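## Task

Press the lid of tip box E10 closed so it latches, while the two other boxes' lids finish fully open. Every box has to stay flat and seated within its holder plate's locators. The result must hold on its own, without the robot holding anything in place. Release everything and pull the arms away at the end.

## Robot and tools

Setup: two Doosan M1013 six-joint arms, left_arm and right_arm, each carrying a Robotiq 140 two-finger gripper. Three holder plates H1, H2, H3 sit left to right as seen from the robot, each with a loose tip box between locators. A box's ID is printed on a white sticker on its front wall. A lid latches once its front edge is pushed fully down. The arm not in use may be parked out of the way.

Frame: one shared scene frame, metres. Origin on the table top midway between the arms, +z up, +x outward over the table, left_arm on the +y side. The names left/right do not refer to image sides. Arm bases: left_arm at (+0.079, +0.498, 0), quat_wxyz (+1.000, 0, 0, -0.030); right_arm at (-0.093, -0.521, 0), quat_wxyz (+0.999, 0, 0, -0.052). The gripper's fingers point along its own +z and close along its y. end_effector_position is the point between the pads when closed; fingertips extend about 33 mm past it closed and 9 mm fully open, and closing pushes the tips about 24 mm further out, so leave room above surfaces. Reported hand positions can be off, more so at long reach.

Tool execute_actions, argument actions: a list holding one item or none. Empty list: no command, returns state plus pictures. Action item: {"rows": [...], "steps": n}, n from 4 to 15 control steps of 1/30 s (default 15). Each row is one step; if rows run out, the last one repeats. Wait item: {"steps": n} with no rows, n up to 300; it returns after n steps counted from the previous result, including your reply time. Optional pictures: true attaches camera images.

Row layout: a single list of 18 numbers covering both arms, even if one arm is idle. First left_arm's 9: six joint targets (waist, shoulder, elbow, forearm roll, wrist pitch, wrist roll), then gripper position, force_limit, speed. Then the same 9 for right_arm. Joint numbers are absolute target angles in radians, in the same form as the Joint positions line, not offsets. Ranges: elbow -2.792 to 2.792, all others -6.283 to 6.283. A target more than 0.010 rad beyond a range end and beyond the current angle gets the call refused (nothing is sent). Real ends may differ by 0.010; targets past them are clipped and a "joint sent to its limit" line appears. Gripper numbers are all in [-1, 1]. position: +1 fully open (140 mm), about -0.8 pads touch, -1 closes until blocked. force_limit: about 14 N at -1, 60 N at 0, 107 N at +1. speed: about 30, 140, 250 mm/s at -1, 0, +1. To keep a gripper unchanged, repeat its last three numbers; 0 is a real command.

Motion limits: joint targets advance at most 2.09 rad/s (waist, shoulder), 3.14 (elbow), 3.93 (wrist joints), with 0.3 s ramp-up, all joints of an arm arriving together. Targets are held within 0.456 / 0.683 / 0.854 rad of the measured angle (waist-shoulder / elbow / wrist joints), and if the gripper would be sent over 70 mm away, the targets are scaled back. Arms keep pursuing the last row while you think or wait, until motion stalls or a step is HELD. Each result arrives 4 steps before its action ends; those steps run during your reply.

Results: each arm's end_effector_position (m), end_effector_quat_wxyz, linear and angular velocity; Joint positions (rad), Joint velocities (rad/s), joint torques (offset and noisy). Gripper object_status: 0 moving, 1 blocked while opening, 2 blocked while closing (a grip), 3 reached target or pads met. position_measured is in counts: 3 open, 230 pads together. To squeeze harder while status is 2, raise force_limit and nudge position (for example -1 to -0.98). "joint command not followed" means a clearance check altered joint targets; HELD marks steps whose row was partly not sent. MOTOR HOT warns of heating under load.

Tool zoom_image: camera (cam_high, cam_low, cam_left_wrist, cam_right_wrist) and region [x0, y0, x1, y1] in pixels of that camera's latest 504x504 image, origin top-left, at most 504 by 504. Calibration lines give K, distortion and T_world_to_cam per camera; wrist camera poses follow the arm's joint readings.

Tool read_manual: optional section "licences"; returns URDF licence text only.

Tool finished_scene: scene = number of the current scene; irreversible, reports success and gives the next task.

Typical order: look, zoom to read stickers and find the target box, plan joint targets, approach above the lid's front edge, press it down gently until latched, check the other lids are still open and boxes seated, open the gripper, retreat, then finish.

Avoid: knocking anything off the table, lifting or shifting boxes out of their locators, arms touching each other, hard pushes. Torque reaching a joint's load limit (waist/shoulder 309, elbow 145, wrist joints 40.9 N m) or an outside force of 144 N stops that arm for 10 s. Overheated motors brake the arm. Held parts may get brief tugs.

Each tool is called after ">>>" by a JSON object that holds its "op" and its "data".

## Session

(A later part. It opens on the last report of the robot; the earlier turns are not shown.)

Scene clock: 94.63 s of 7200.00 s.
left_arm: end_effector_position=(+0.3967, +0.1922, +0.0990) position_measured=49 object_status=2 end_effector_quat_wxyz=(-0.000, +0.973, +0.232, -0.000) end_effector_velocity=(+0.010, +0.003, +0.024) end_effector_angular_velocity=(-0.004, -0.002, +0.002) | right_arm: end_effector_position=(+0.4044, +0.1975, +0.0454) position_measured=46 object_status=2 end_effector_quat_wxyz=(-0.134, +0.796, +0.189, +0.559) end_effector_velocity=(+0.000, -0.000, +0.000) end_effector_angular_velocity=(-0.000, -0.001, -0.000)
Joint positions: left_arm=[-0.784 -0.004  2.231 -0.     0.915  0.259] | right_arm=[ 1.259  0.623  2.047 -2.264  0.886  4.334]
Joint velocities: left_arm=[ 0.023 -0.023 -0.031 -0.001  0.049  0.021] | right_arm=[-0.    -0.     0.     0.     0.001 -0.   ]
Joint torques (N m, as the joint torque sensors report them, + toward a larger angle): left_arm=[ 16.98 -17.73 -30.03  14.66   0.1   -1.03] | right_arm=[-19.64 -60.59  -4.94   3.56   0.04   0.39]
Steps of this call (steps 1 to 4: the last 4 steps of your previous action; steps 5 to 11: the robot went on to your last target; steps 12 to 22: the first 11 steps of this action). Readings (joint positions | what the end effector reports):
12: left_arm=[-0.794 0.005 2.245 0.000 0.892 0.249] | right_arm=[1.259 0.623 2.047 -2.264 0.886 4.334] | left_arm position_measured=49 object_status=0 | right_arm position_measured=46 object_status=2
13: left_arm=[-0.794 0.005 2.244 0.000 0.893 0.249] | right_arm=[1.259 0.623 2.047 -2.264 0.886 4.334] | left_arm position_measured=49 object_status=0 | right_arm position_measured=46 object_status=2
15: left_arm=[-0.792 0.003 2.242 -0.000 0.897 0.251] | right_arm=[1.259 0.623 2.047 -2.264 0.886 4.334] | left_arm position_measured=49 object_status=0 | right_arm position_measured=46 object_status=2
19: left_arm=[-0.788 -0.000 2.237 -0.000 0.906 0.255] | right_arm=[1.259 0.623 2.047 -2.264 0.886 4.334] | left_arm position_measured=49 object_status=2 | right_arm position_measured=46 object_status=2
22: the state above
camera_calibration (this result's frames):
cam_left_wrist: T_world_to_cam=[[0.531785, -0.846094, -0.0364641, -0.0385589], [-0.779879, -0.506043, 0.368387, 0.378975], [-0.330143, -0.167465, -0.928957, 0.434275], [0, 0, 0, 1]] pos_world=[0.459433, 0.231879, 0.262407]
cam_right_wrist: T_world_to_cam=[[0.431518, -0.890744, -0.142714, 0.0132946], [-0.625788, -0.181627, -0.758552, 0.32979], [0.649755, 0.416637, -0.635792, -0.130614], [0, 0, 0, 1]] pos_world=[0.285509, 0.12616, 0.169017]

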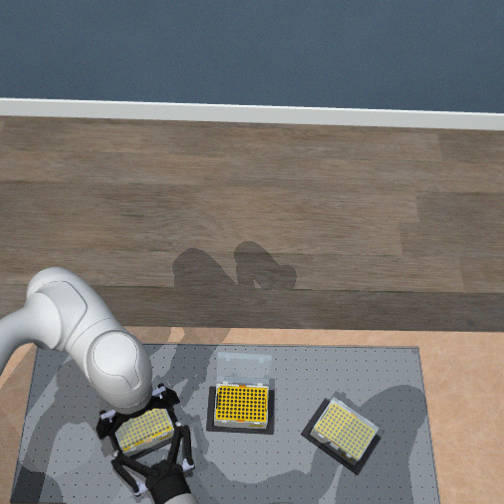

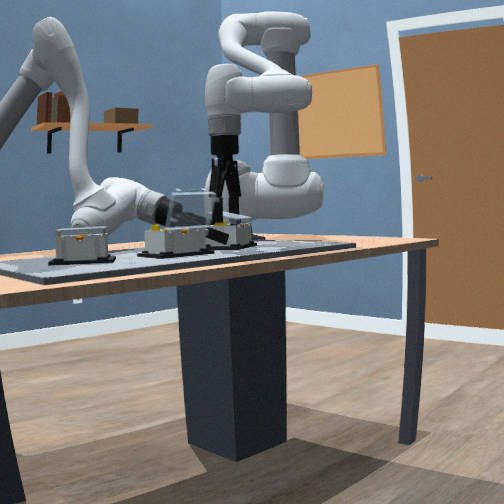

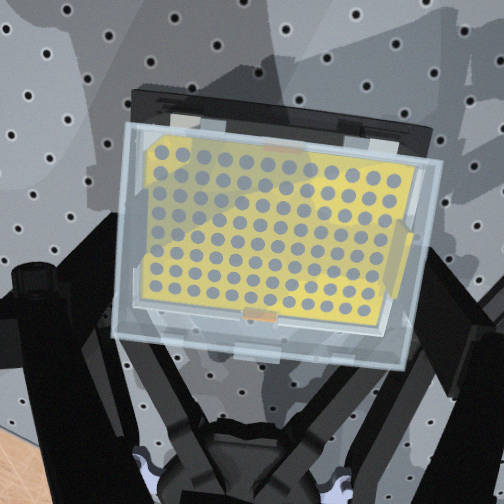

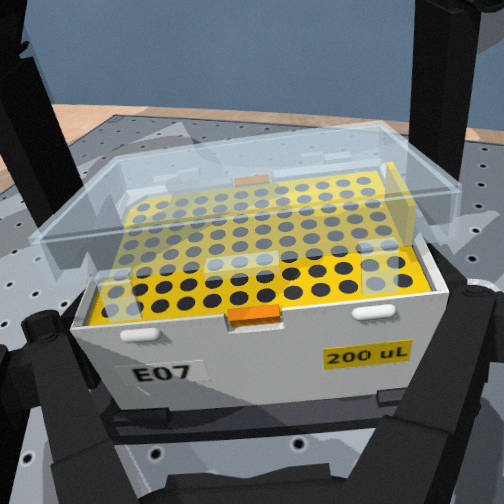

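>>> {"op": "execute_actions", "data": {"actions": [{"rows":[[-0.784,-0.009,2.226,0,0.925,0.259,-1,-0.4,-1,1.2585,0.623,2.047,-2.264,0.886,4.334,-0.98,1,-1],[-0.784,-0.009,2.226,0,0.925,0.259,-1,-0.4,-1,1.2585,0.623,2.047,-2.264,0.886,4.334,-0.98,1,-1],[-0.784,-0.009,2.226,0,0.925,0.259,-1,-0.4,-1,1.2585,0.623,2.047,-2.264,0.886,4.334,-0.98,1,-1],[-0.784,-0.014,2.222,0,0.934,0.259,-1,-0.4,-1,1.2585,0.623,2.047,-2.264,0.886,4.334,-0.98,1,-1],[-0.784,-0.014,2.222,0,0.934,0.259,-1,-0.4,-1,1.2585,0.623,2.047,-2.264,0.886,4.334,-0.98,1,-1],[-0.784,-0.014,2.222,0,0.934,0.259,-1,-0.4,-1,1.2585,0.623,2.047,-2.264,0.886,4.334,-0.98,1,-1],[-0.784,-0.019,2.218,0,0.943,0.259,-1,-0.4,-1,1.2585,0.623,2.047,-2.264,0.886,4.334,-0.98,1,-1],[-0.784,-0.019,2.218,0,0.943,0.259,-1,-0.4,-1,1.2585,0.623,2.047,-2.264,0.886,4.334,-0.98,1,-1],[-0.784,-0.0233,2.2144,0,0.9505,0.259,-1,-0.4,-1,1.2585,0.623,2.047,-2.264,0.886,4.334,-0.98,1,-1]],"steps":15}], "pictures": true}}

Scene clock: 95.40 s of 7200.00 s.
left_arm: end_effector_position=(+0.3972, +0.1921, +0.1141) position_measured=49 object_status=2 end_effector_quat_wxyz=(-0.000, +0.973, +0.231, +0.000) end_effector_velocity=(-0.003, -0.002, +0.021) end_effector_angular_velocity=(-0.004, +0.005, +0.003) | right_arm: end_effector_position=(+0.4043, +0.1974, +0.0454) position_measured=46 object_status=2 end_effector_quat_wxyz=(-0.134, +0.796, +0.189, +0.559) end_effector_velocity=(+0.000, +0.000, +0.000) end_effector_angular_velocity=(+0.001, +0.000, +0.000)
Joint positions: left_arm=[-0.784 -0.022  2.215  0.001  0.949  0.259] | right_arm=[ 1.259  0.623  2.047 -2.264  0.886  4.334]
Joint velocities: left_arm=[-0.002 -0.026 -0.021 -0.008  0.047 -0.   ] | right_arm=[ 0.     0.    -0.001  0.    -0.     0.   ]
Joint torques (N m, as the joint torque sensors report them, + toward a larger angle): left_arm=[-15.21 -35.42 -36.73  -6.79   7.24  -0.57] | right_arm=[-34.27 -47.43 -32.02  -1.33  -3.62   0.61]
Steps of this call (steps 1 to 4: the last 4 steps of your previous action; steps 5 to 12: the robot went on to your last target; steps 13 to 23: the first 11 steps of this action). Readings (joint positions | what the end effector reports):
13: left_arm=[-0.783 -0.005 2.230 -0.000 0.917 0.260] | right_arm=[1.259 0.623 2.047 -2.264 0.886 4.334] | left_arm position_measured=49 object_status=2 | right_arm position_measured=46 object_status=2
14: left_arm=[-0.783 -0.007 2.228 0.001 0.921 0.260] | right_arm=[1.259 0.623 2.047 -2.264 0.886 4.334] | left_arm position_measured=49 object_status=2 | right_arm position_measured=46 object_status=2
16: left_arm=[-0.784 -0.009 2.226 0.001 0.925 0.259] | right_arm=[1.259 0.623 2.047 -2.264 0.886 4.334] | left_arm position_measured=49 object_status=2 | right_arm position_measured=46 object_status=2
20: left_arm=[-0.784 -0.016 2.220 0.001 0.938 0.259] | right_arm=[1.259 0.623 2.047 -2.264 0.886 4.334] | left_arm position_measured=49 object_status=2 | right_arm position_measured=46 object_status=2
23: the state above
camera_calibration (this result's frames):
cam_left_wrist: T_world_to_cam=[[0.531324, -0.846402, -0.0360276, -0.0381267], [-0.780577, -0.505643, 0.367456, 0.374015], [-0.329232, -0.167116, -0.929343, 0.448092], [0, 0, 0, 1]] pos_world=[0.459732, 0.231731, 0.277624]
cam_right_wrist: T_world_to_cam=[[0.431522, -0.890762, -0.14259, 0.0132282], [-0.625751, -0.181711, -0.758562, 0.329695], [0.649788, 0.416562, -0.635807, -0.130519], [0, 0, 0, 1]] pos_world=[0.285408, 0.126062, 0.168996]

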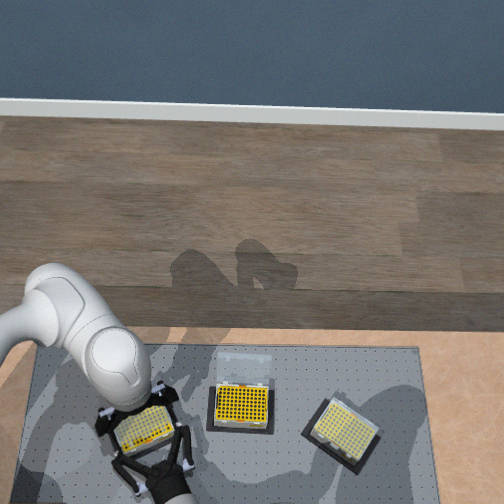

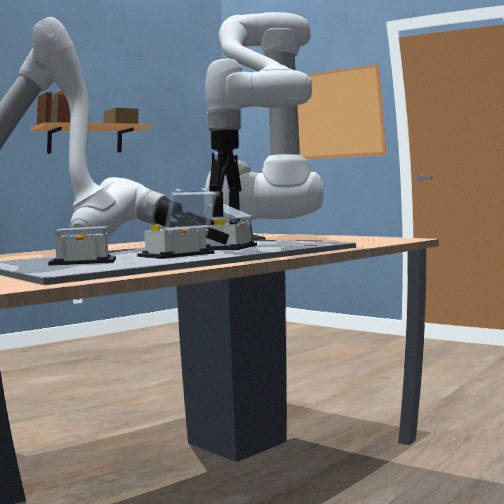

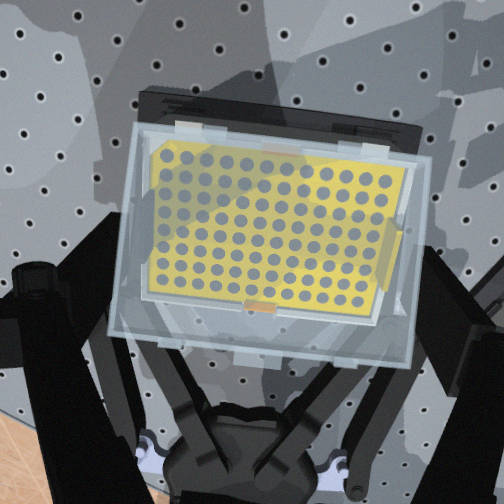

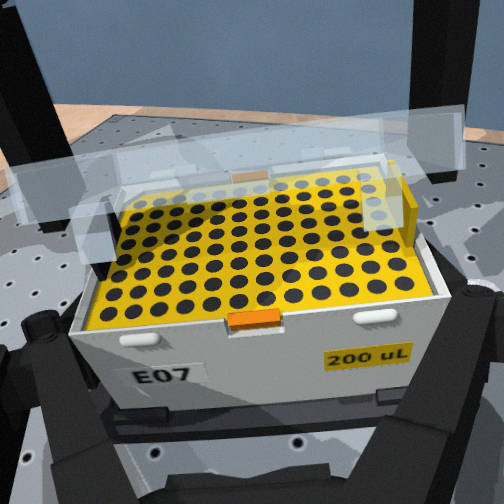

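>>> {"op": "execute_actions", "data": {"actions": [{"rows":[[-0.778,-0.0235,2.2125,0,0.9525,0.265,-1,-0.4,-1,1.2585,0.623,2.047,-2.264,0.886,4.334,-0.98,1,-1],[-0.778,-0.0235,2.2125,0,0.9525,0.265,-1,-0.4,-1,1.2585,0.623,2.047,-2.264,0.886,4.334,-0.98,1,-1],[-0.772,-0.024,2.210,0,0.9555,0.271,-1,-0.4,-1,1.2585,0.623,2.047,-2.264,0.886,4.334,-0.98,1,-1],[-0.772,-0.024,2.210,0,0.9555,0.271,-1,-0.4,-1,1.2585,0.623,2.047,-2.264,0.886,4.334,-0.98,1,-1],[-0.772,-0.024,2.210,0,0.9555,0.271,-1,-0.4,-1,1.2585,0.623,2.047,-2.264,0.886,4.334,-0.98,1,-1],[-0.764,-0.025,2.205,0,0.9616,0.279,-1,-0.4,-1,1.2585,0.623,2.047,-2.264,0.886,4.334,-0.98,1,-1],[-0.764,-0.025,2.205,0,0.9616,0.279,-1,-0.4,-1,1.2585,0.623,2.047,-2.264,0.886,4.334,-0.98,1,-1],[-0.764,-0.025,2.205,0,0.9616,0.279,-1,-0.4,-1,1.2585,0.623,2.047,-2.264,0.886,4.334,-0.98,1,-1],[-0.755,-0.026,2.200,0,0.9676,0.288,-1,-0.4,-1,1.2585,0.623,2.047,-2.264,0.886,4.334,-0.98,1,-1]],"steps":15}], "pictures": true}}

Scene clock: 96.13 s of 7200.00 s.
left_arm: end_effector_position=(+0.4074, +0.1978, +0.1222) position_measured=49 object_status=2 end_effector_quat_wxyz=(+0.000, +0.973, +0.232, -0.000) end_effector_velocity=(+0.026, +0.014, +0.018) end_effector_angular_velocity=(+0.001, -0.005, +0.000) | right_arm: end_effector_position=(+0.4046, +0.1976, +0.0454) position_measured=46 object_status=2 end_effector_quat_wxyz=(-0.134, +0.796, +0.189, +0.559) end_effector_velocity=(-0.000, -0.000, -0.000) end_effector_angular_velocity=(-0.000, +0.000, +0.000)
Joint positions: left_arm=[-0.757 -0.026  2.201 -0.001  0.966  0.286] | right_arm=[ 1.258  0.623  2.047 -2.264  0.886  4.334]
Joint velocities: left_arm=[ 0.06  -0.007 -0.034  0.005  0.037  0.057] | right_arm=[-0.  0.  0. -0. -0. -0.]
Joint torques (N m, as the joint torque sensors report them, + toward a larger angle): left_arm=[ 17.36 -10.07 -22.18  15.23   1.65  -1.16] | right_arm=[ -0.66 -88.62  -3.1   -0.38   5.23  -0.15]
Steps of this call (steps 1 to 4: the last 4 steps of your previous action; steps 5 to 11: the robot went on to your last target; steps 12 to 22: the first 11 steps of this action). Readings (joint positions | what the end effector reports):
12: left_arm=[-0.784 -0.023 2.214 0.000 0.951 0.259] | right_arm=[1.259 0.623 2.047 -2.264 0.886 4.334] | left_arm position_measured=49 object_status=2 | right_arm position_measured=46 object_status=2
13: left_arm=[-0.781 -0.023 2.213 -0.001 0.952 0.262] | right_arm=[1.259 0.623 2.047 -2.264 0.886 4.334] | left_arm position_measured=49 object_status=2 | right_arm position_measured=46 object_status=2
15: left_arm=[-0.776 -0.024 2.211 -0.001 0.954 0.267] | right_arm=[1.259 0.623 2.047 -2.264 0.886 4.334] | left_arm position_measured=49 object_status=2 | right_arm position_measured=46 object_status=2
19: left_arm=[-0.766 -0.025 2.206 -0.001 0.961 0.277] | right_arm=[1.258 0.623 2.047 -2.264 0.886 4.334] | left_arm position_measured=49 object_status=2 | right_arm position_measured=46 object_status=2
22: the state above
camera_calibration (this result's frames):
cam_left_wrist: T_world_to_cam=[[0.531893, -0.846054, -0.0358021, -0.0387056], [-0.779892, -0.505895, 0.368564, 0.381572], [-0.329937, -0.168115, -0.928913, 0.460407], [0, 0, 0, 1]] pos_world=[0.470077, 0.23769, 0.285658]
cam_right_wrist: T_world_to_cam=[[0.431326, -0.890812, -0.14287, 0.013369], [-0.625951, -0.181438, -0.758462, 0.329909], [0.649725, 0.416575, -0.635864, -0.130795], [0, 0, 0, 1]] pos_world=[0.285721, 0.126253, 0.168965]

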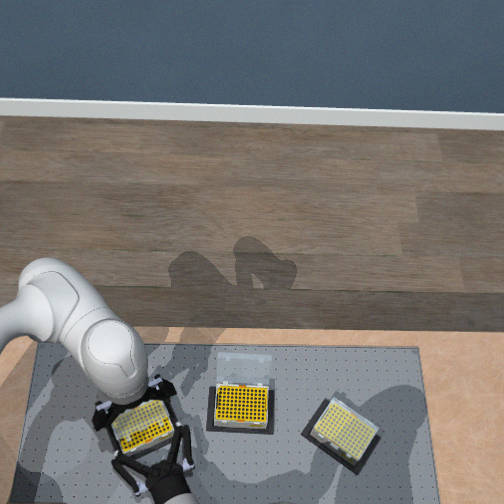

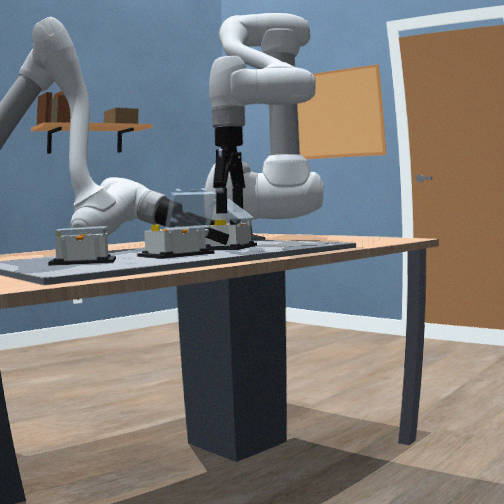

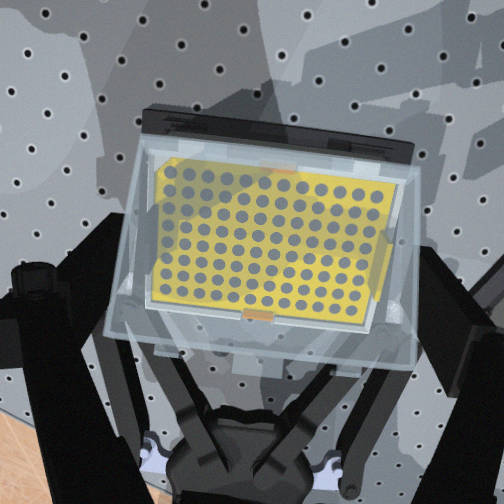

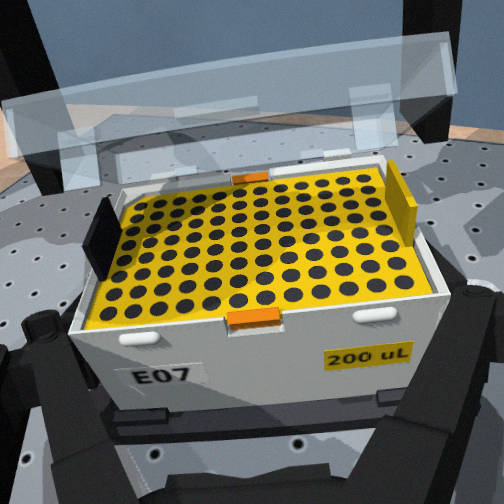

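>>> {"op": "execute_actions", "data": {"actions": [{"rows":[[-0.748,-0.026,2.196,0,0.9716,0.295,-1,-0.4,-1,1.2585,0.623,2.047,-2.264,0.886,4.334,-0.98,1,-1],[-0.748,-0.026,2.196,0,0.9716,0.295,-1,-0.4,-1,1.2585,0.623,2.047,-2.264,0.886,4.334,-0.98,1,-1],[-0.740,-0.026,2.192,0,0.9756,0.303,-1,-0.4,-1,1.2585,0.623,2.047,-2.264,0.886,4.334,-0.98,1,-1],[-0.740,-0.026,2.192,0,0.9756,0.303,-1,-0.4,-1,1.2585,0.623,2.047,-2.264,0.886,4.334,-0.98,1,-1],[-0.730,-0.025,2.187,0,0.9796,0.313,-1,-0.4,-1,1.2585,0.623,2.047,-2.264,0.886,4.334,-0.98,1,-1],[-0.730,-0.025,2.187,0,0.9796,0.313,-1,-0.4,-1,1.2585,0.623,2.047,-2.264,0.886,4.334,-0.98,1,-1],[-0.7187,-0.024,2.1824,0,0.983,0.324,-1,-0.4,-1,1.2585,0.623,2.047,-2.264,0.886,4.334,-0.98,1,-1]],"steps":15}], "pictures": true}}

Scene clock: 97.17 s of 7200.00 s.
left_arm: end_effector_position=(+0.4233, +0.2062, +0.1299) position_measured=49 object_status=2 end_effector_quat_wxyz=(+0.000, +0.973, +0.232, +0.000) end_effector_velocity=(+0.005, +0.002, +0.001) end_effector_angular_velocity=(-0.002, -0.000, +0.001) | right_arm: end_effector_position=(+0.4044, +0.1975, +0.0454) position_measured=46 object_status=2 end_effector_quat_wxyz=(-0.134, +0.796, +0.189, +0.559) end_effector_velocity=(-0.000, -0.000, -0.000) end_effector_angular_velocity=(-0.001, +0.000, +0.000)
Joint positions: left_arm=[-0.719 -0.024  2.182  0.     0.983  0.324] | right_arm=[ 1.258  0.623  2.047 -2.264  0.886  4.334]
Joint velocities: left_arm=[ 0.011  0.002 -0.004 -0.001  0.001  0.011] | right_arm=[-0.  0.  0.  0. -0. -0.]
Joint torques (N m, as the joint torque sensors report them, + toward a larger angle): left_arm=[ 24.67 -10.43  -8.91  16.91   2.96  -1.01] | right_arm=[  19.18 -107.91   18.53    0.88    7.59   -0.83]
Steps of this call (steps 1 to 4: the last 4 steps of your previous action; steps 5 to 15: the robot went on to your last target; steps 16 to 20: nothing new was sent; steps 21 to 31: the first 11 steps of this action). Readings (joint positions | what the end effector reports):
21: left_arm=[-0.754 -0.026 2.200 -0.000 0.968 0.289] | right_arm=[1.258 0.623 2.047 -2.264 0.886 4.334] | left_arm position_measured=49 object_status=2 | right_arm position_measured=46 object_status=2
22: left_arm=[-0.751 -0.026 2.198 -0.000 0.970 0.292] | right_arm=[1.258 0.623 2.047 -2.264 0.886 4.334] | left_arm position_measured=49 object_status=2 | right_arm position_measured=46 object_status=2
24: left_arm=[-0.745 -0.026 2.194 -0.000 0.973 0.298] | right_arm=[1.258 0.623 2.047 -2.264 0.886 4.334] | left_arm position_measured=49 object_status=2 | right_arm position_measured=46 object_status=2
28: left_arm=[-0.726 -0.025 2.186 0.000 0.981 0.317] | right_arm=[1.258 0.623 2.047 -2.264 0.886 4.334] | left_arm position_measured=49 object_status=2 | right_arm position_measured=46 object_status=2
31: the state above
camera_calibration (this result's frames):
cam_left_wrist: T_world_to_cam=[[0.531846, -0.84609, -0.0356458, -0.0398103], [-0.780225, -0.505939, 0.367797, 0.39562], [-0.329225, -0.1678, -0.929222, 0.473914], [0, 0, 0, 1]] pos_world=[0.485869, 0.245999, 0.293445]
cam_right_wrist: T_world_to_cam=[[0.431477, -0.890767, -0.142696, 0.0132799], [-0.625799, -0.181614, -0.758546, 0.329794], [0.649772, 0.416594, -0.635803, -0.130646], [0, 0, 0, 1]] pos_world=[0.285545, 0.126151, 0.168994]

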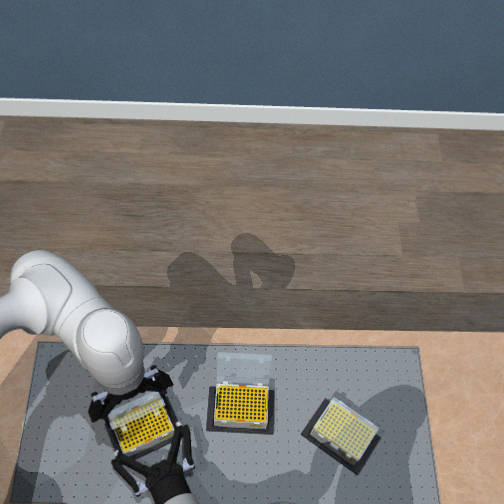

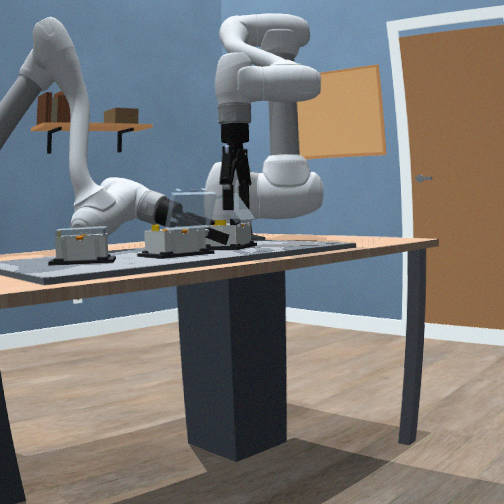

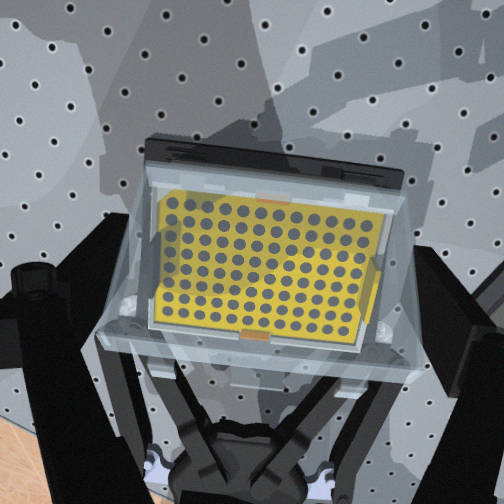

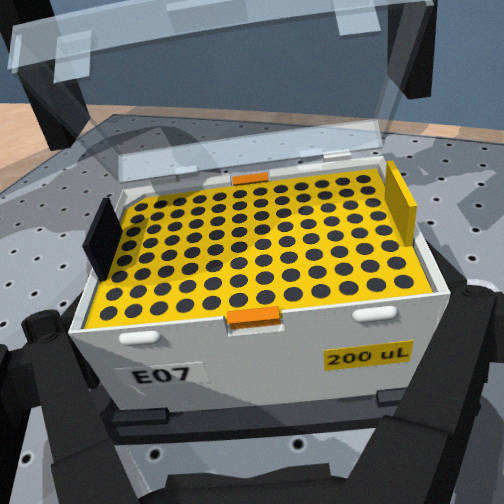

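>>> {"op": "execute_actions", "data": {"actions": [{"rows":[[-0.7187,-0.024,2.1824,0,0.983,0.324,-0.98,-0.85,-1,1.2585,0.623,2.047,-2.264,0.886,4.334,-0.98,1,-1],[-0.7187,-0.024,2.1824,0,0.983,0.324,-0.98,-0.85,-1,1.2585,0.623,2.047,-2.264,0.886,4.334,-0.98,1,-1],[-0.7187,-0.024,2.1824,0,0.983,0.324,-0.98,-0.85,-1,1.2585,0.623,2.047,-2.264,0.886,4.334,-0.98,1,-1],[-0.7187,-0.024,2.1824,0,0.983,0.324,-0.98,-0.85,-1,1.2585,0.623,2.047,-2.264,0.886,4.334,-0.98,1,-1],[-0.7187,-0.024,2.1824,0,0.983,0.324,-0.98,-0.85,-1,1.2585,0.623,2.047,-2.264,0.886,4.334,-0.98,1,-1],[-0.7187,-0.024,2.1824,0,0.983,0.324,-0.98,-0.85,-1,1.2585,0.623,2.047,-2.264,0.886,4.334,-0.98,1,-1],[-0.709,-0.022,2.178,0,0.984,0.334,-0.98,-0.85,-1,1.2585,0.623,2.047,-2.264,0.886,4.334,-0.98,1,-1],[-0.709,-0.022,2.178,0,0.984,0.334,-0.98,-0.85,-1,1.2585,0.623,2.047,-2.264,0.886,4.334,-0.98,1,-1],[-0.709,-0.022,2.178,0,0.984,0.334,-0.98,-0.85,-1,1.2585,0.623,2.047,-2.264,0.886,4.334,-0.98,1,-1],[-0.700,-0.019,2.174,0,0.985,0.343,-0.98,-0.85,-1,1.2585,0.623,2.047,-2.264,0.886,4.334,-0.98,1,-1]],"steps":15}]}}

Scene clock: 97.87 s of 7200.00 s.
left_arm: end_effector_position=(+0.4296, +0.2089, +0.1311) position_measured=49 object_status=2 end_effector_quat_wxyz=(+0.000, +0.973, +0.231, +0.000) end_effector_velocity=(+0.055, +0.021, +0.006) end_effector_angular_velocity=(-0.001, -0.001, -0.000) | right_arm: end_effector_position=(+0.4044, +0.1975, +0.0454) position_measured=47 object_status=2 end_effector_quat_wxyz=(-0.134, +0.796, +0.189, +0.559) end_effector_velocity=(-0.000, -0.000, -0.000) end_effector_angular_velocity=(-0.000, +0.000, -0.000)
Joint positions: left_arm=[-0.705 -0.021  2.176 -0.     0.985  0.338] | right_arm=[ 1.258  0.623  2.047 -2.264  0.886  4.334]
Joint velocities: left_arm=[ 0.117  0.04  -0.052 -0.     0.011  0.118] | right_arm=[ 0.    -0.     0.001  0.    -0.     0.   ]
Joint torques (N m, as the joint torque sensors report them, + toward a larger angle): left_arm=[ 19.54  -4.03 -14.9   14.81   0.25  -0.88] | right_arm=[  24.64 -114.4    21.01    0.12    8.43   -1.33]
Steps of this call (steps 1 to 4: the last 4 steps of your previous action; steps 5 to 10: the robot went on to your last target; steps 11 to 21: the first 11 steps of this action). Readings (joint positions | what the end effector reports):
11: left_arm=[-0.719 -0.024 2.182 0.000 0.983 0.324] | right_arm=[1.258 0.623 2.047 -2.264 0.886 4.334] | left_arm position_measured=49 object_status=0 | right_arm position_measured=46 object_status=2
12: left_arm=[-0.719 -0.024 2.182 0.000 0.983 0.324] | right_arm=[1.258 0.623 2.047 -2.264 0.886 4.334] | left_arm position_measured=49 object_status=0 | right_arm position_measured=46 object_status=2
14: left_arm=[-0.719 -0.024 2.182 0.000 0.983 0.324] | right_arm=[1.258 0.623 2.047 -2.264 0.886 4.334] | left_arm position_measured=49 object_status=0 | right_arm position_measured=46 object_status=2
18: left_arm=[-0.714 -0.023 2.180 -0.000 0.984 0.329] | right_arm=[1.258 0.623 2.047 -2.264 0.886 4.334] | left_arm position_measured=49 object_status=2 | right_arm position_measured=46 object_status=2
21: the state above

>>> {"op": "execute_actions", "data": {"actions": [{"rows":[[-0.700,-0.021,2.1725,0,0.9885,0.343,-0.98,-0.85,-1,1.2585,0.623,2.047,-2.264,0.886,4.334,-0.98,1,-1],[-0.700,-0.021,2.1725,0,0.9885,0.343,-0.98,-0.85,-1,1.2585,0.623,2.047,-2.264,0.886,4.334,-0.98,1,-1],[-0.700,-0.021,2.1725,0,0.9885,0.343,-0.98,-0.85,-1,1.2585,0.623,2.047,-2.264,0.886,4.334,-0.98,1,-1],[-0.700,-0.023,2.171,0,0.992,0.343,-0.98,-0.85,-1,1.2585,0.623,2.047,-2.264,0.886,4.334,-0.98,1,-1],[-0.700,-0.023,2.171,0,0.992,0.343,-0.98,-0.85,-1,1.2585,0.623,2.047,-2.264,0.886,4.334,-0.98,1,-1],[-0.700,-0.023,2.171,0,0.992,0.343,-0.98,-0.85,-1,1.2585,0.623,2.047,-2.264,0.886,4.334,-0.98,1,-1],[-0.700,-0.025,2.1695,0,0.996,0.343,-0.98,-0.85,-1,1.2585,0.623,2.047,-2.264,0.886,4.334,-0.98,1,-1]],"steps":15}], "pictures": true}}

Scene clock: 101.70 s of 7200.00 s.
left_arm: end_effector_position=(+0.4318, +0.2102, +0.1362) position_measured=49 object_status=2 end_effector_quat_wxyz=(+0.001, +0.973, +0.231, +0.001) end_effector_velocity=(-0.001, +0.000, +0.003) end_effector_angular_velocity=(+0.001, +0.002, +0.001) | right_arm: end_effector_position=(+0.4041, +0.1976, +0.0458) position_measured=47 object_status=2 end_effector_quat_wxyz=(-0.134, +0.796, +0.189, +0.559) end_effector_velocity=(-0.000, -0.000, -0.000) end_effector_angular_velocity=(+0.000, +0.000, -0.000)
Joint positions: left_arm=[-0.7   -0.025  2.17   0.     0.995  0.343] | right_arm=[ 1.259  0.623  2.047 -2.264  0.886  4.334]
Joint velocities: left_arm=[-0.    -0.003 -0.003 -0.     0.008 -0.001] | right_arm=[ 0.    -0.     0.     0.     0.     0.001]
Joint torques (N m, as the joint torque sensors report them, + toward a larger angle): left_arm=[ 11.84 -50.97 -40.91   7.01  11.66  -0.41] | right_arm=[-11.9  -53.63 -15.89  -1.16  -5.41   1.42]
Steps of this call (steps 1 to 4: the last 4 steps of your previous action; steps 5 to 15: the robot went on to your last target; steps 16 to 90: nothing new was sent; then 0.47 s passed at rest; steps 91 to 101: the first 11 steps of this action). Readings (joint positions | what the end effector reports):
91: left_arm=[-0.700 -0.019 2.174 0.000 0.985 0.343] | right_arm=[1.258 0.623 2.047 -2.264 0.886 4.334] | left_arm position_measured=49 object_status=2 | right_arm position_measured=47 object_status=2
92: left_arm=[-0.700 -0.020 2.173 0.000 0.986 0.343] | right_arm=[1.259 0.623 2.047 -2.264 0.886 4.334] | left_arm position_measured=49 object_status=2 | right_arm position_measured=47 object_status=2
94: left_arm=[-0.700 -0.021 2.173 0.000 0.988 0.343] | right_arm=[1.259 0.623 2.047 -2.264 0.886 4.334] | left_arm position_measured=49 object_status=2 | right_arm position_measured=47 object_status=2
98: left_arm=[-0.700 -0.024 2.171 0.000 0.993 0.343] | right_arm=[1.259 0.623 2.047 -2.264 0.886 4.334] | left_arm position_measured=49 object_status=2 | right_arm position_measured=47 object_status=2
101: the state above
camera_calibration (this result's frames):
cam_left_wrist: T_world_to_cam=[[0.531536, -0.846321, -0.034798, -0.0406912], [-0.780704, -0.505434, 0.367475, 0.402063], [-0.32859, -0.16816, -0.929382, 0.482974], [0, 0, 0, 1]] pos_world=[0.494221, 0.249995, 0.299703]
cam_right_wrist: T_world_to_cam=[[0.43186, -0.890598, -0.142592, 0.0133215], [-0.625366, -0.181745, -0.758872, 0.329756], [0.649934, 0.416899, -0.635438, -0.130375], [0, 0, 0, 1]] pos_world=[0.2852, 0.126149, 0.169297]

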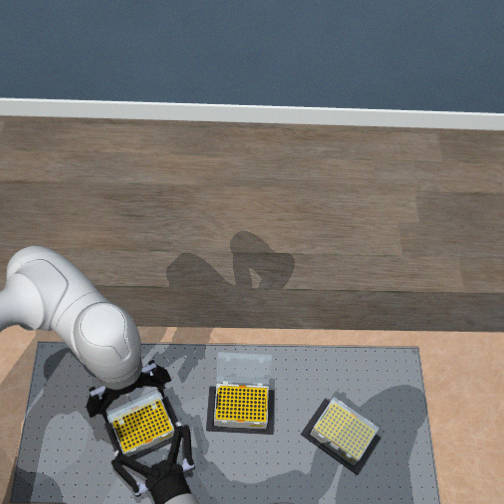

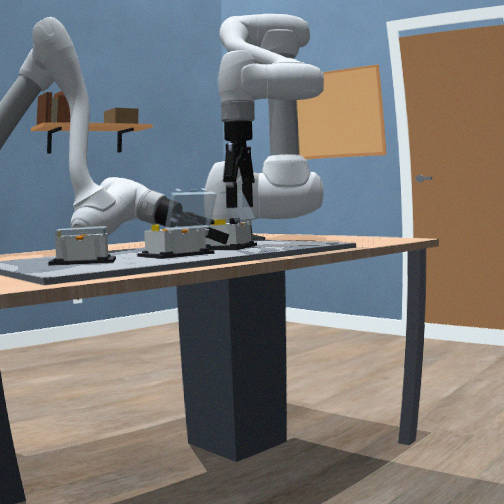

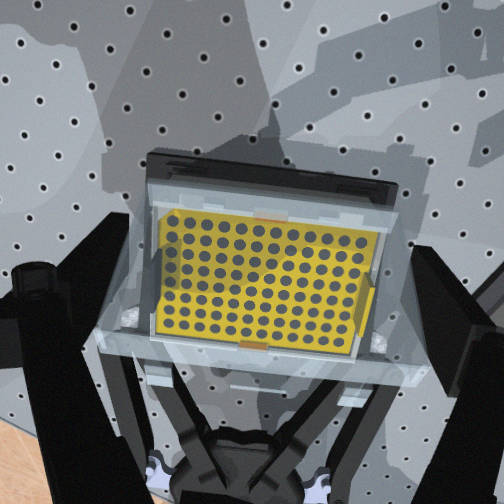

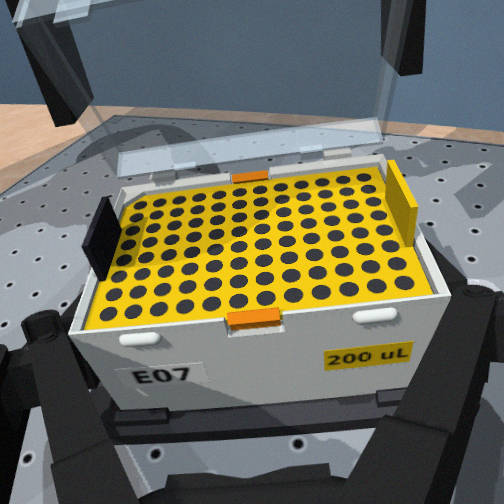

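>>> {"op": "execute_actions", "data": {"actions": [{"rows":[[-0.697,-0.023,2.170,0,0.993,0.346,-0.98,-0.85,-1,1.2585,0.623,2.047,-2.264,0.886,4.334,-0.98,1,-1],[-0.697,-0.023,2.170,0,0.993,0.346,-0.98,-0.85,-1,1.2585,0.623,2.047,-2.264,0.886,4.334,-0.98,1,-1],[-0.697,-0.023,2.170,0,0.993,0.346,-0.98,-0.85,-1,1.2585,0.623,2.047,-2.264,0.886,4.334,-0.98,1,-1],[-0.689,-0.020,2.168,0,0.993,0.354,-0.98,-0.85,-1,1.2585,0.623,2.047,-2.264,0.886,4.334,-0.98,1,-1],[-0.689,-0.020,2.168,0,0.993,0.354,-0.98,-0.85,-1,1.2585,0.623,2.047,-2.264,0.886,4.334,-0.98,1,-1],[-0.689,-0.020,2.168,0,0.993,0.354,-0.98,-0.85,-1,1.2585,0.623,2.047,-2.264,0.886,4.334,-0.98,1,-1],[-0.681,-0.018,2.165,0,0.994,0.362,-0.98,-0.85,-1,1.2585,0.623,2.047,-2.264,0.886,4.334,-0.98,1,-1],[-0.681,-0.018,2.165,0,0.994,0.362,-0.98,-0.85,-1,1.2585,0.623,2.047,-2.264,0.886,4.334,-0.98,1,-1],[-0.681,-0.018,2.165,0,0.994,0.362,-0.98,-0.85,-1,1.2585,0.623,2.047,-2.264,0.886,4.334,-0.98,1,-1],[-0.6725,-0.015,2.1627,0,0.994,0.37,-0.98,-0.85,-1,1.2585,0.623,2.047,-2.264,0.886,4.334,-0.98,1,-1]],"steps":15}], "pictures": true}}

Scene clock: 102.33 s of 7200.00 s.
left_arm: end_effector_position=(+0.4412, +0.2153, +0.1353) position_measured=49 object_status=2 end_effector_quat_wxyz=(+0.000, +0.973, +0.232, +0.000) end_effector_velocity=(+0.047, +0.026, -0.002) end_effector_angular_velocity=(+0.005, +0.004, +0.006) | right_arm: end_effector_position=(+0.4044, +0.1976, +0.0452) position_measured=47 object_status=2 end_effector_quat_wxyz=(-0.134, +0.796, +0.189, +0.559) end_effector_velocity=(+0.000, -0.001, -0.000) end_effector_angular_velocity=(-0.000, -0.000, -0.001)
Joint positions: left_arm=[-0.677 -0.017  2.164 -0.     0.994  0.366] | right_arm=[ 1.258  0.623  2.047 -2.264  0.886  4.334]
Joint velocities: left_arm=[ 0.11   0.039 -0.034  0.001  0.     0.103] | right_arm=[-0.001  0.     0.001 -0.     0.001  0.   ]
Joint torques (N m, as the joint torque sensors report them, + toward a larger angle): left_arm=[ 15.27 -17.   -14.56  13.04   6.89  -0.39] | right_arm=[ -6.55 -75.69  -7.51  -0.62   1.84   0.04]
Steps of this call (steps 1 to 4: the last 4 steps of your previous action; steps 5 to 8: the robot went on to your last target; steps 9 to 19: the first 11 steps of this action). Readings (joint positions | what the end effector reports):
9: left_arm=[-0.700 -0.025 2.170 0.000 0.996 0.343] | right_arm=[1.259 0.623 2.047 -2.264 0.886 4.334] | left_arm position_measured=49 object_status=2 | right_arm position_measured=47 object_status=2
10: left_arm=[-0.698 -0.024 2.170 -0.000 0.995 0.345] | right_arm=[1.259 0.623 2.047 -2.264 0.886 4.334] | left_arm position_measured=49 object_status=2 | right_arm position_measured=47 object_status=2
12: left_arm=[-0.697 -0.023 2.169 -0.000 0.994 0.346] | right_arm=[1.259 0.623 2.047 -2.264 0.886 4.334] | left_arm position_measured=49 object_status=2 | right_arm position_measured=47 object_status=2
16: left_arm=[-0.685 -0.019 2.166 -0.000 0.994 0.358] | right_arm=[1.258 0.623 2.047 -2.264 0.886 4.334] | left_arm position_measured=49 object_status=2 | right_arm position_measured=47 object_status=2
19: the state above
camera_calibration (this result's frames):
cam_left_wrist: T_world_to_cam=[[0.53193, -0.846058, -0.0351673, -0.0415865], [-0.780181, -0.505811, 0.368066, 0.412106], [-0.329193, -0.168349, -0.929134, 0.486439], [0, 0, 0, 1]] pos_world=[0.503771, 0.255154, 0.298823]
cam_right_wrist: T_world_to_cam=[[0.431572, -0.890738, -0.142584, 0.0132713], [-0.626018, -0.18193, -0.758289, 0.329808], [0.649497, 0.416517, -0.636134, -0.13067], [0, 0, 0, 1]] pos_world=[0.285608, 0.126249, 0.168859]

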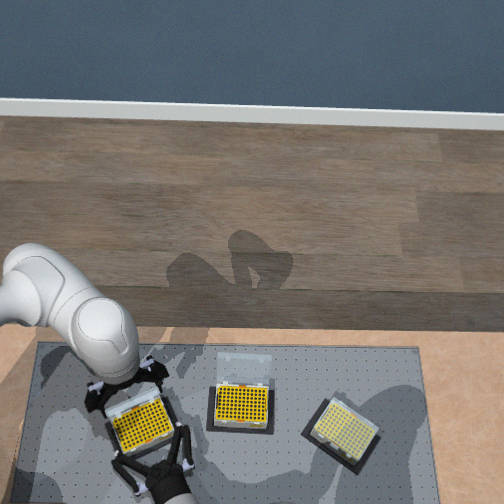

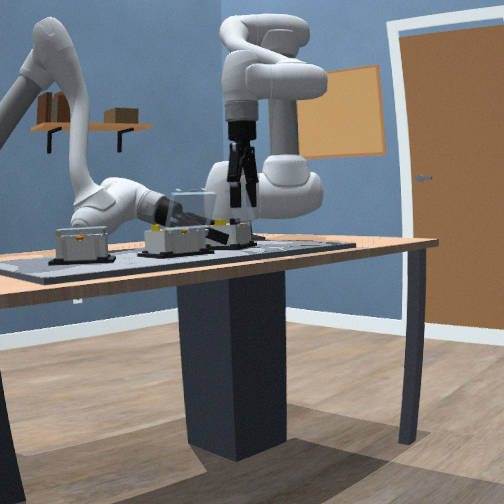

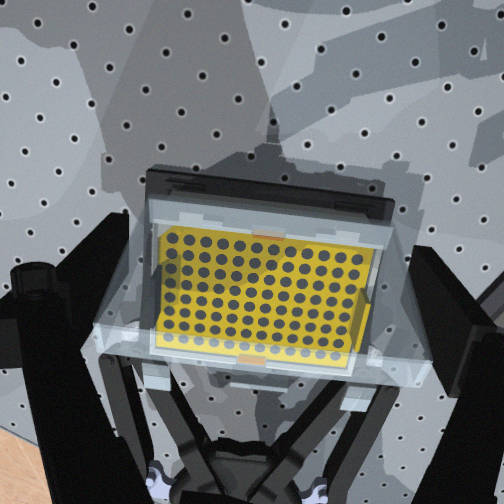

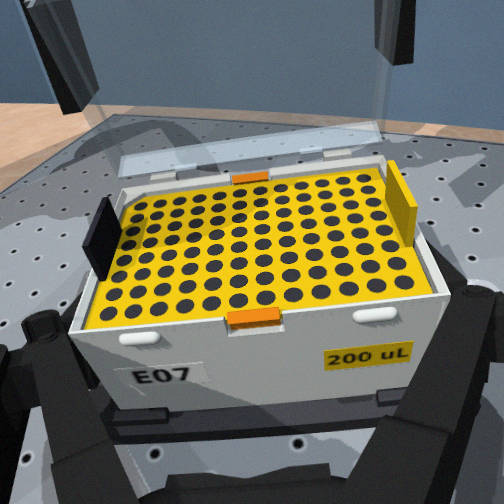

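>>> {"op": "execute_actions", "data": {"actions": [{"rows":[[-0.665,-0.012,2.160,0,0.9936,0.377,-0.98,-0.85,-1,1.2585,0.623,2.047,-2.264,0.886,4.334,-0.98,1,-1],[-0.665,-0.012,2.160,0,0.9936,0.377,-0.98,-0.85,-1,1.2585,0.623,2.047,-2.264,0.886,4.334,-0.98,1,-1],[-0.657,-0.0095,2.1578,0,0.9933,0.385,-0.98,-0.85,-1,1.2585,0.623,2.047,-2.264,0.886,4.334,-0.98,1,-1],[-0.657,-0.0095,2.1578,0,0.9933,0.385,-0.98,-0.85,-1,1.2585,0.623,2.047,-2.264,0.886,4.334,-0.98,1,-1],[-0.650,-0.007,2.1555,0,0.993,0.392,-0.98,-0.85,-1,1.2585,0.623,2.047,-2.264,0.886,4.334,-0.98,1,-1],[-0.650,-0.007,2.1555,0,0.993,0.392,-0.98,-0.85,-1,1.2585,0.623,2.047,-2.264,0.886,4.334,-0.98,1,-1],[-0.639,-0.002,2.153,0,0.9906,0.403,-0.98,-0.85,-1,1.2585,0.623,2.047,-2.264,0.886,4.334,-0.98,1,-1],[-0.639,-0.002,2.153,0,0.9906,0.403,-0.98,-0.85,-1,1.2585,0.623,2.047,-2.264,0.886,4.334,-0.98,1,-1],[-0.628,0.003,2.150,0,0.9886,0.415,-0.98,-0.85,-1,1.2585,0.623,2.047,-2.264,0.886,4.334,-0.98,1,-1]],"steps":15}], "pictures": true}}

Scene clock: 102.97 s of 7200.00 s.
left_arm: end_effector_position=(+0.4613, +0.2263, +0.1329) position_measured=49 object_status=2 end_effector_quat_wxyz=(+0.000, +0.973, +0.232, +0.000) end_effector_velocity=(+0.041, +0.022, -0.010) end_effector_angular_velocity=(+0.000, +0.001, -0.003) | right_arm: end_effector_position=(+0.4044, +0.1975, +0.0454) position_measured=47 object_status=2 end_effector_quat_wxyz=(-0.134, +0.796, +0.189, +0.559) end_effector_velocity=(-0.000, +0.000, +0.000) end_effector_angular_velocity=(+0.000, -0.000, +0.000)
Joint positions: left_arm=[-0.631  0.002  2.151  0.     0.989  0.412] | right_arm=[ 1.258  0.623  2.047 -2.264  0.886  4.334]
Joint velocities: left_arm=[ 0.093  0.044 -0.023 -0.001 -0.02   0.096] | right_arm=[ 0. -0. -0.  0.  0.  0.]
Joint torques (N m, as the joint torque sensors report them, + toward a larger angle): left_arm=[ 12.98 -20.36   1.48  13.84  14.7   -0.14] | right_arm=[ -0.44 -89.51   2.62   1.12   5.75   0.3 ]
Steps of this call (steps 1 to 4: the last 4 steps of your previous action; steps 5 to 8: the robot went on to your last target; steps 9 to 19: the first 11 steps of this action). Readings (joint positions | what the end effector reports):
9: left_arm=[-0.672 -0.015 2.162 -0.000 0.994 0.371] | right_arm=[1.258 0.623 2.047 -2.264 0.886 4.334] | left_arm position_measured=49 object_status=2 | right_arm position_measured=47 object_status=2
10: left_arm=[-0.669 -0.014 2.161 -0.000 0.994 0.374] | right_arm=[1.258 0.623 2.047 -2.264 0.886 4.334] | left_arm position_measured=49 object_status=2 | right_arm position_measured=47 object_status=2
12: left_arm=[-0.662 -0.011 2.159 -0.000 0.994 0.380] | right_arm=[1.258 0.623 2.047 -2.264 0.886 4.334] | left_arm position_measured=49 object_status=2 | right_arm position_measured=47 object_status=2
16: left_arm=[-0.646 -0.005 2.155 -0.000 0.992 0.396] | right_arm=[1.258 0.623 2.047 -2.264 0.886 4.334] | left_arm position_measured=49 object_status=2 | right_arm position_measured=47 object_status=2
19: the state above
camera_calibration (this result's frames):
cam_left_wrist: T_world_to_cam=[[0.531835, -0.846087, -0.0359051, -0.042859], [-0.780117, -0.505983, 0.367967, 0.434295], [-0.329499, -0.167687, -0.929146, 0.492607], [0, 0, 0, 1]] pos_world=[0.523909, 0.266087, 0.296358]
cam_right_wrist: T_world_to_cam=[[0.431462, -0.890779, -0.142662, 0.0132629], [-0.625793, -0.181627, -0.758548, 0.329806], [0.649788, 0.416562, -0.635808, -0.130656], [0, 0, 0, 1]] pos_world=[0.285566, 0.126142, 0.168994]

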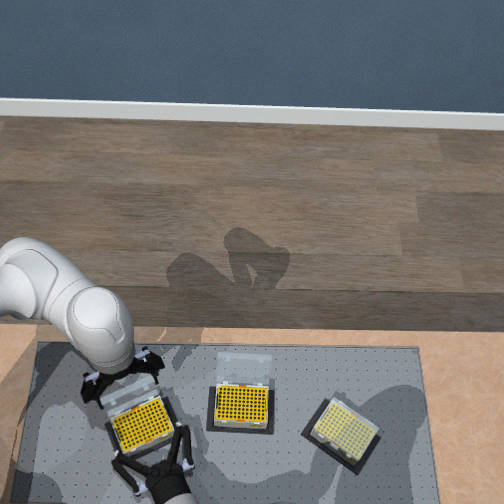

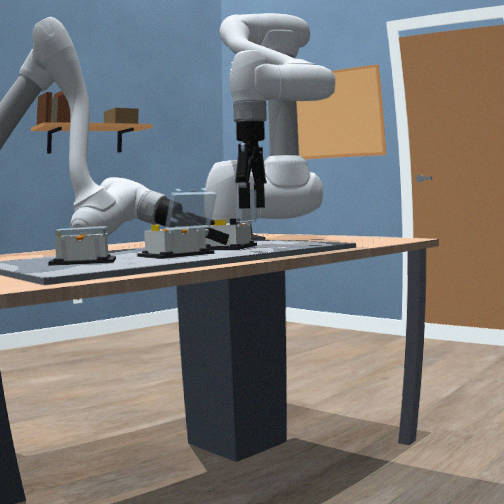

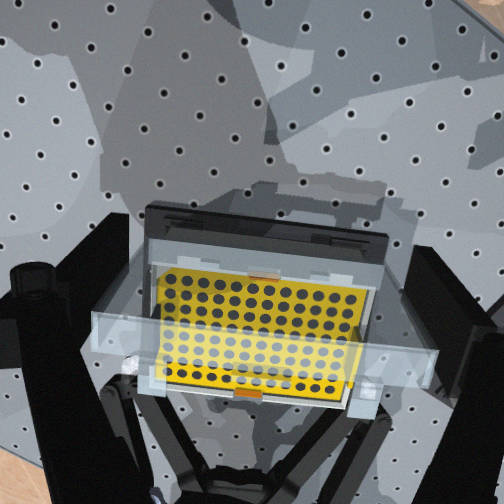

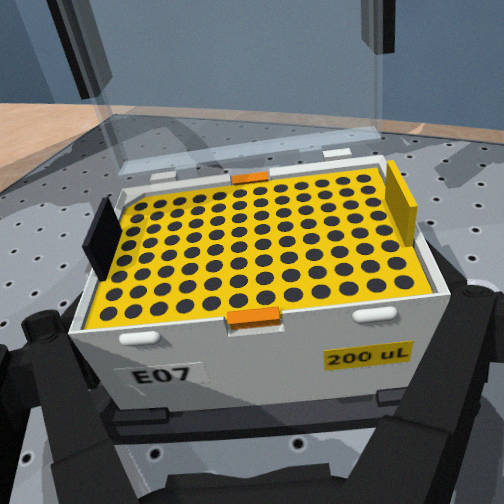

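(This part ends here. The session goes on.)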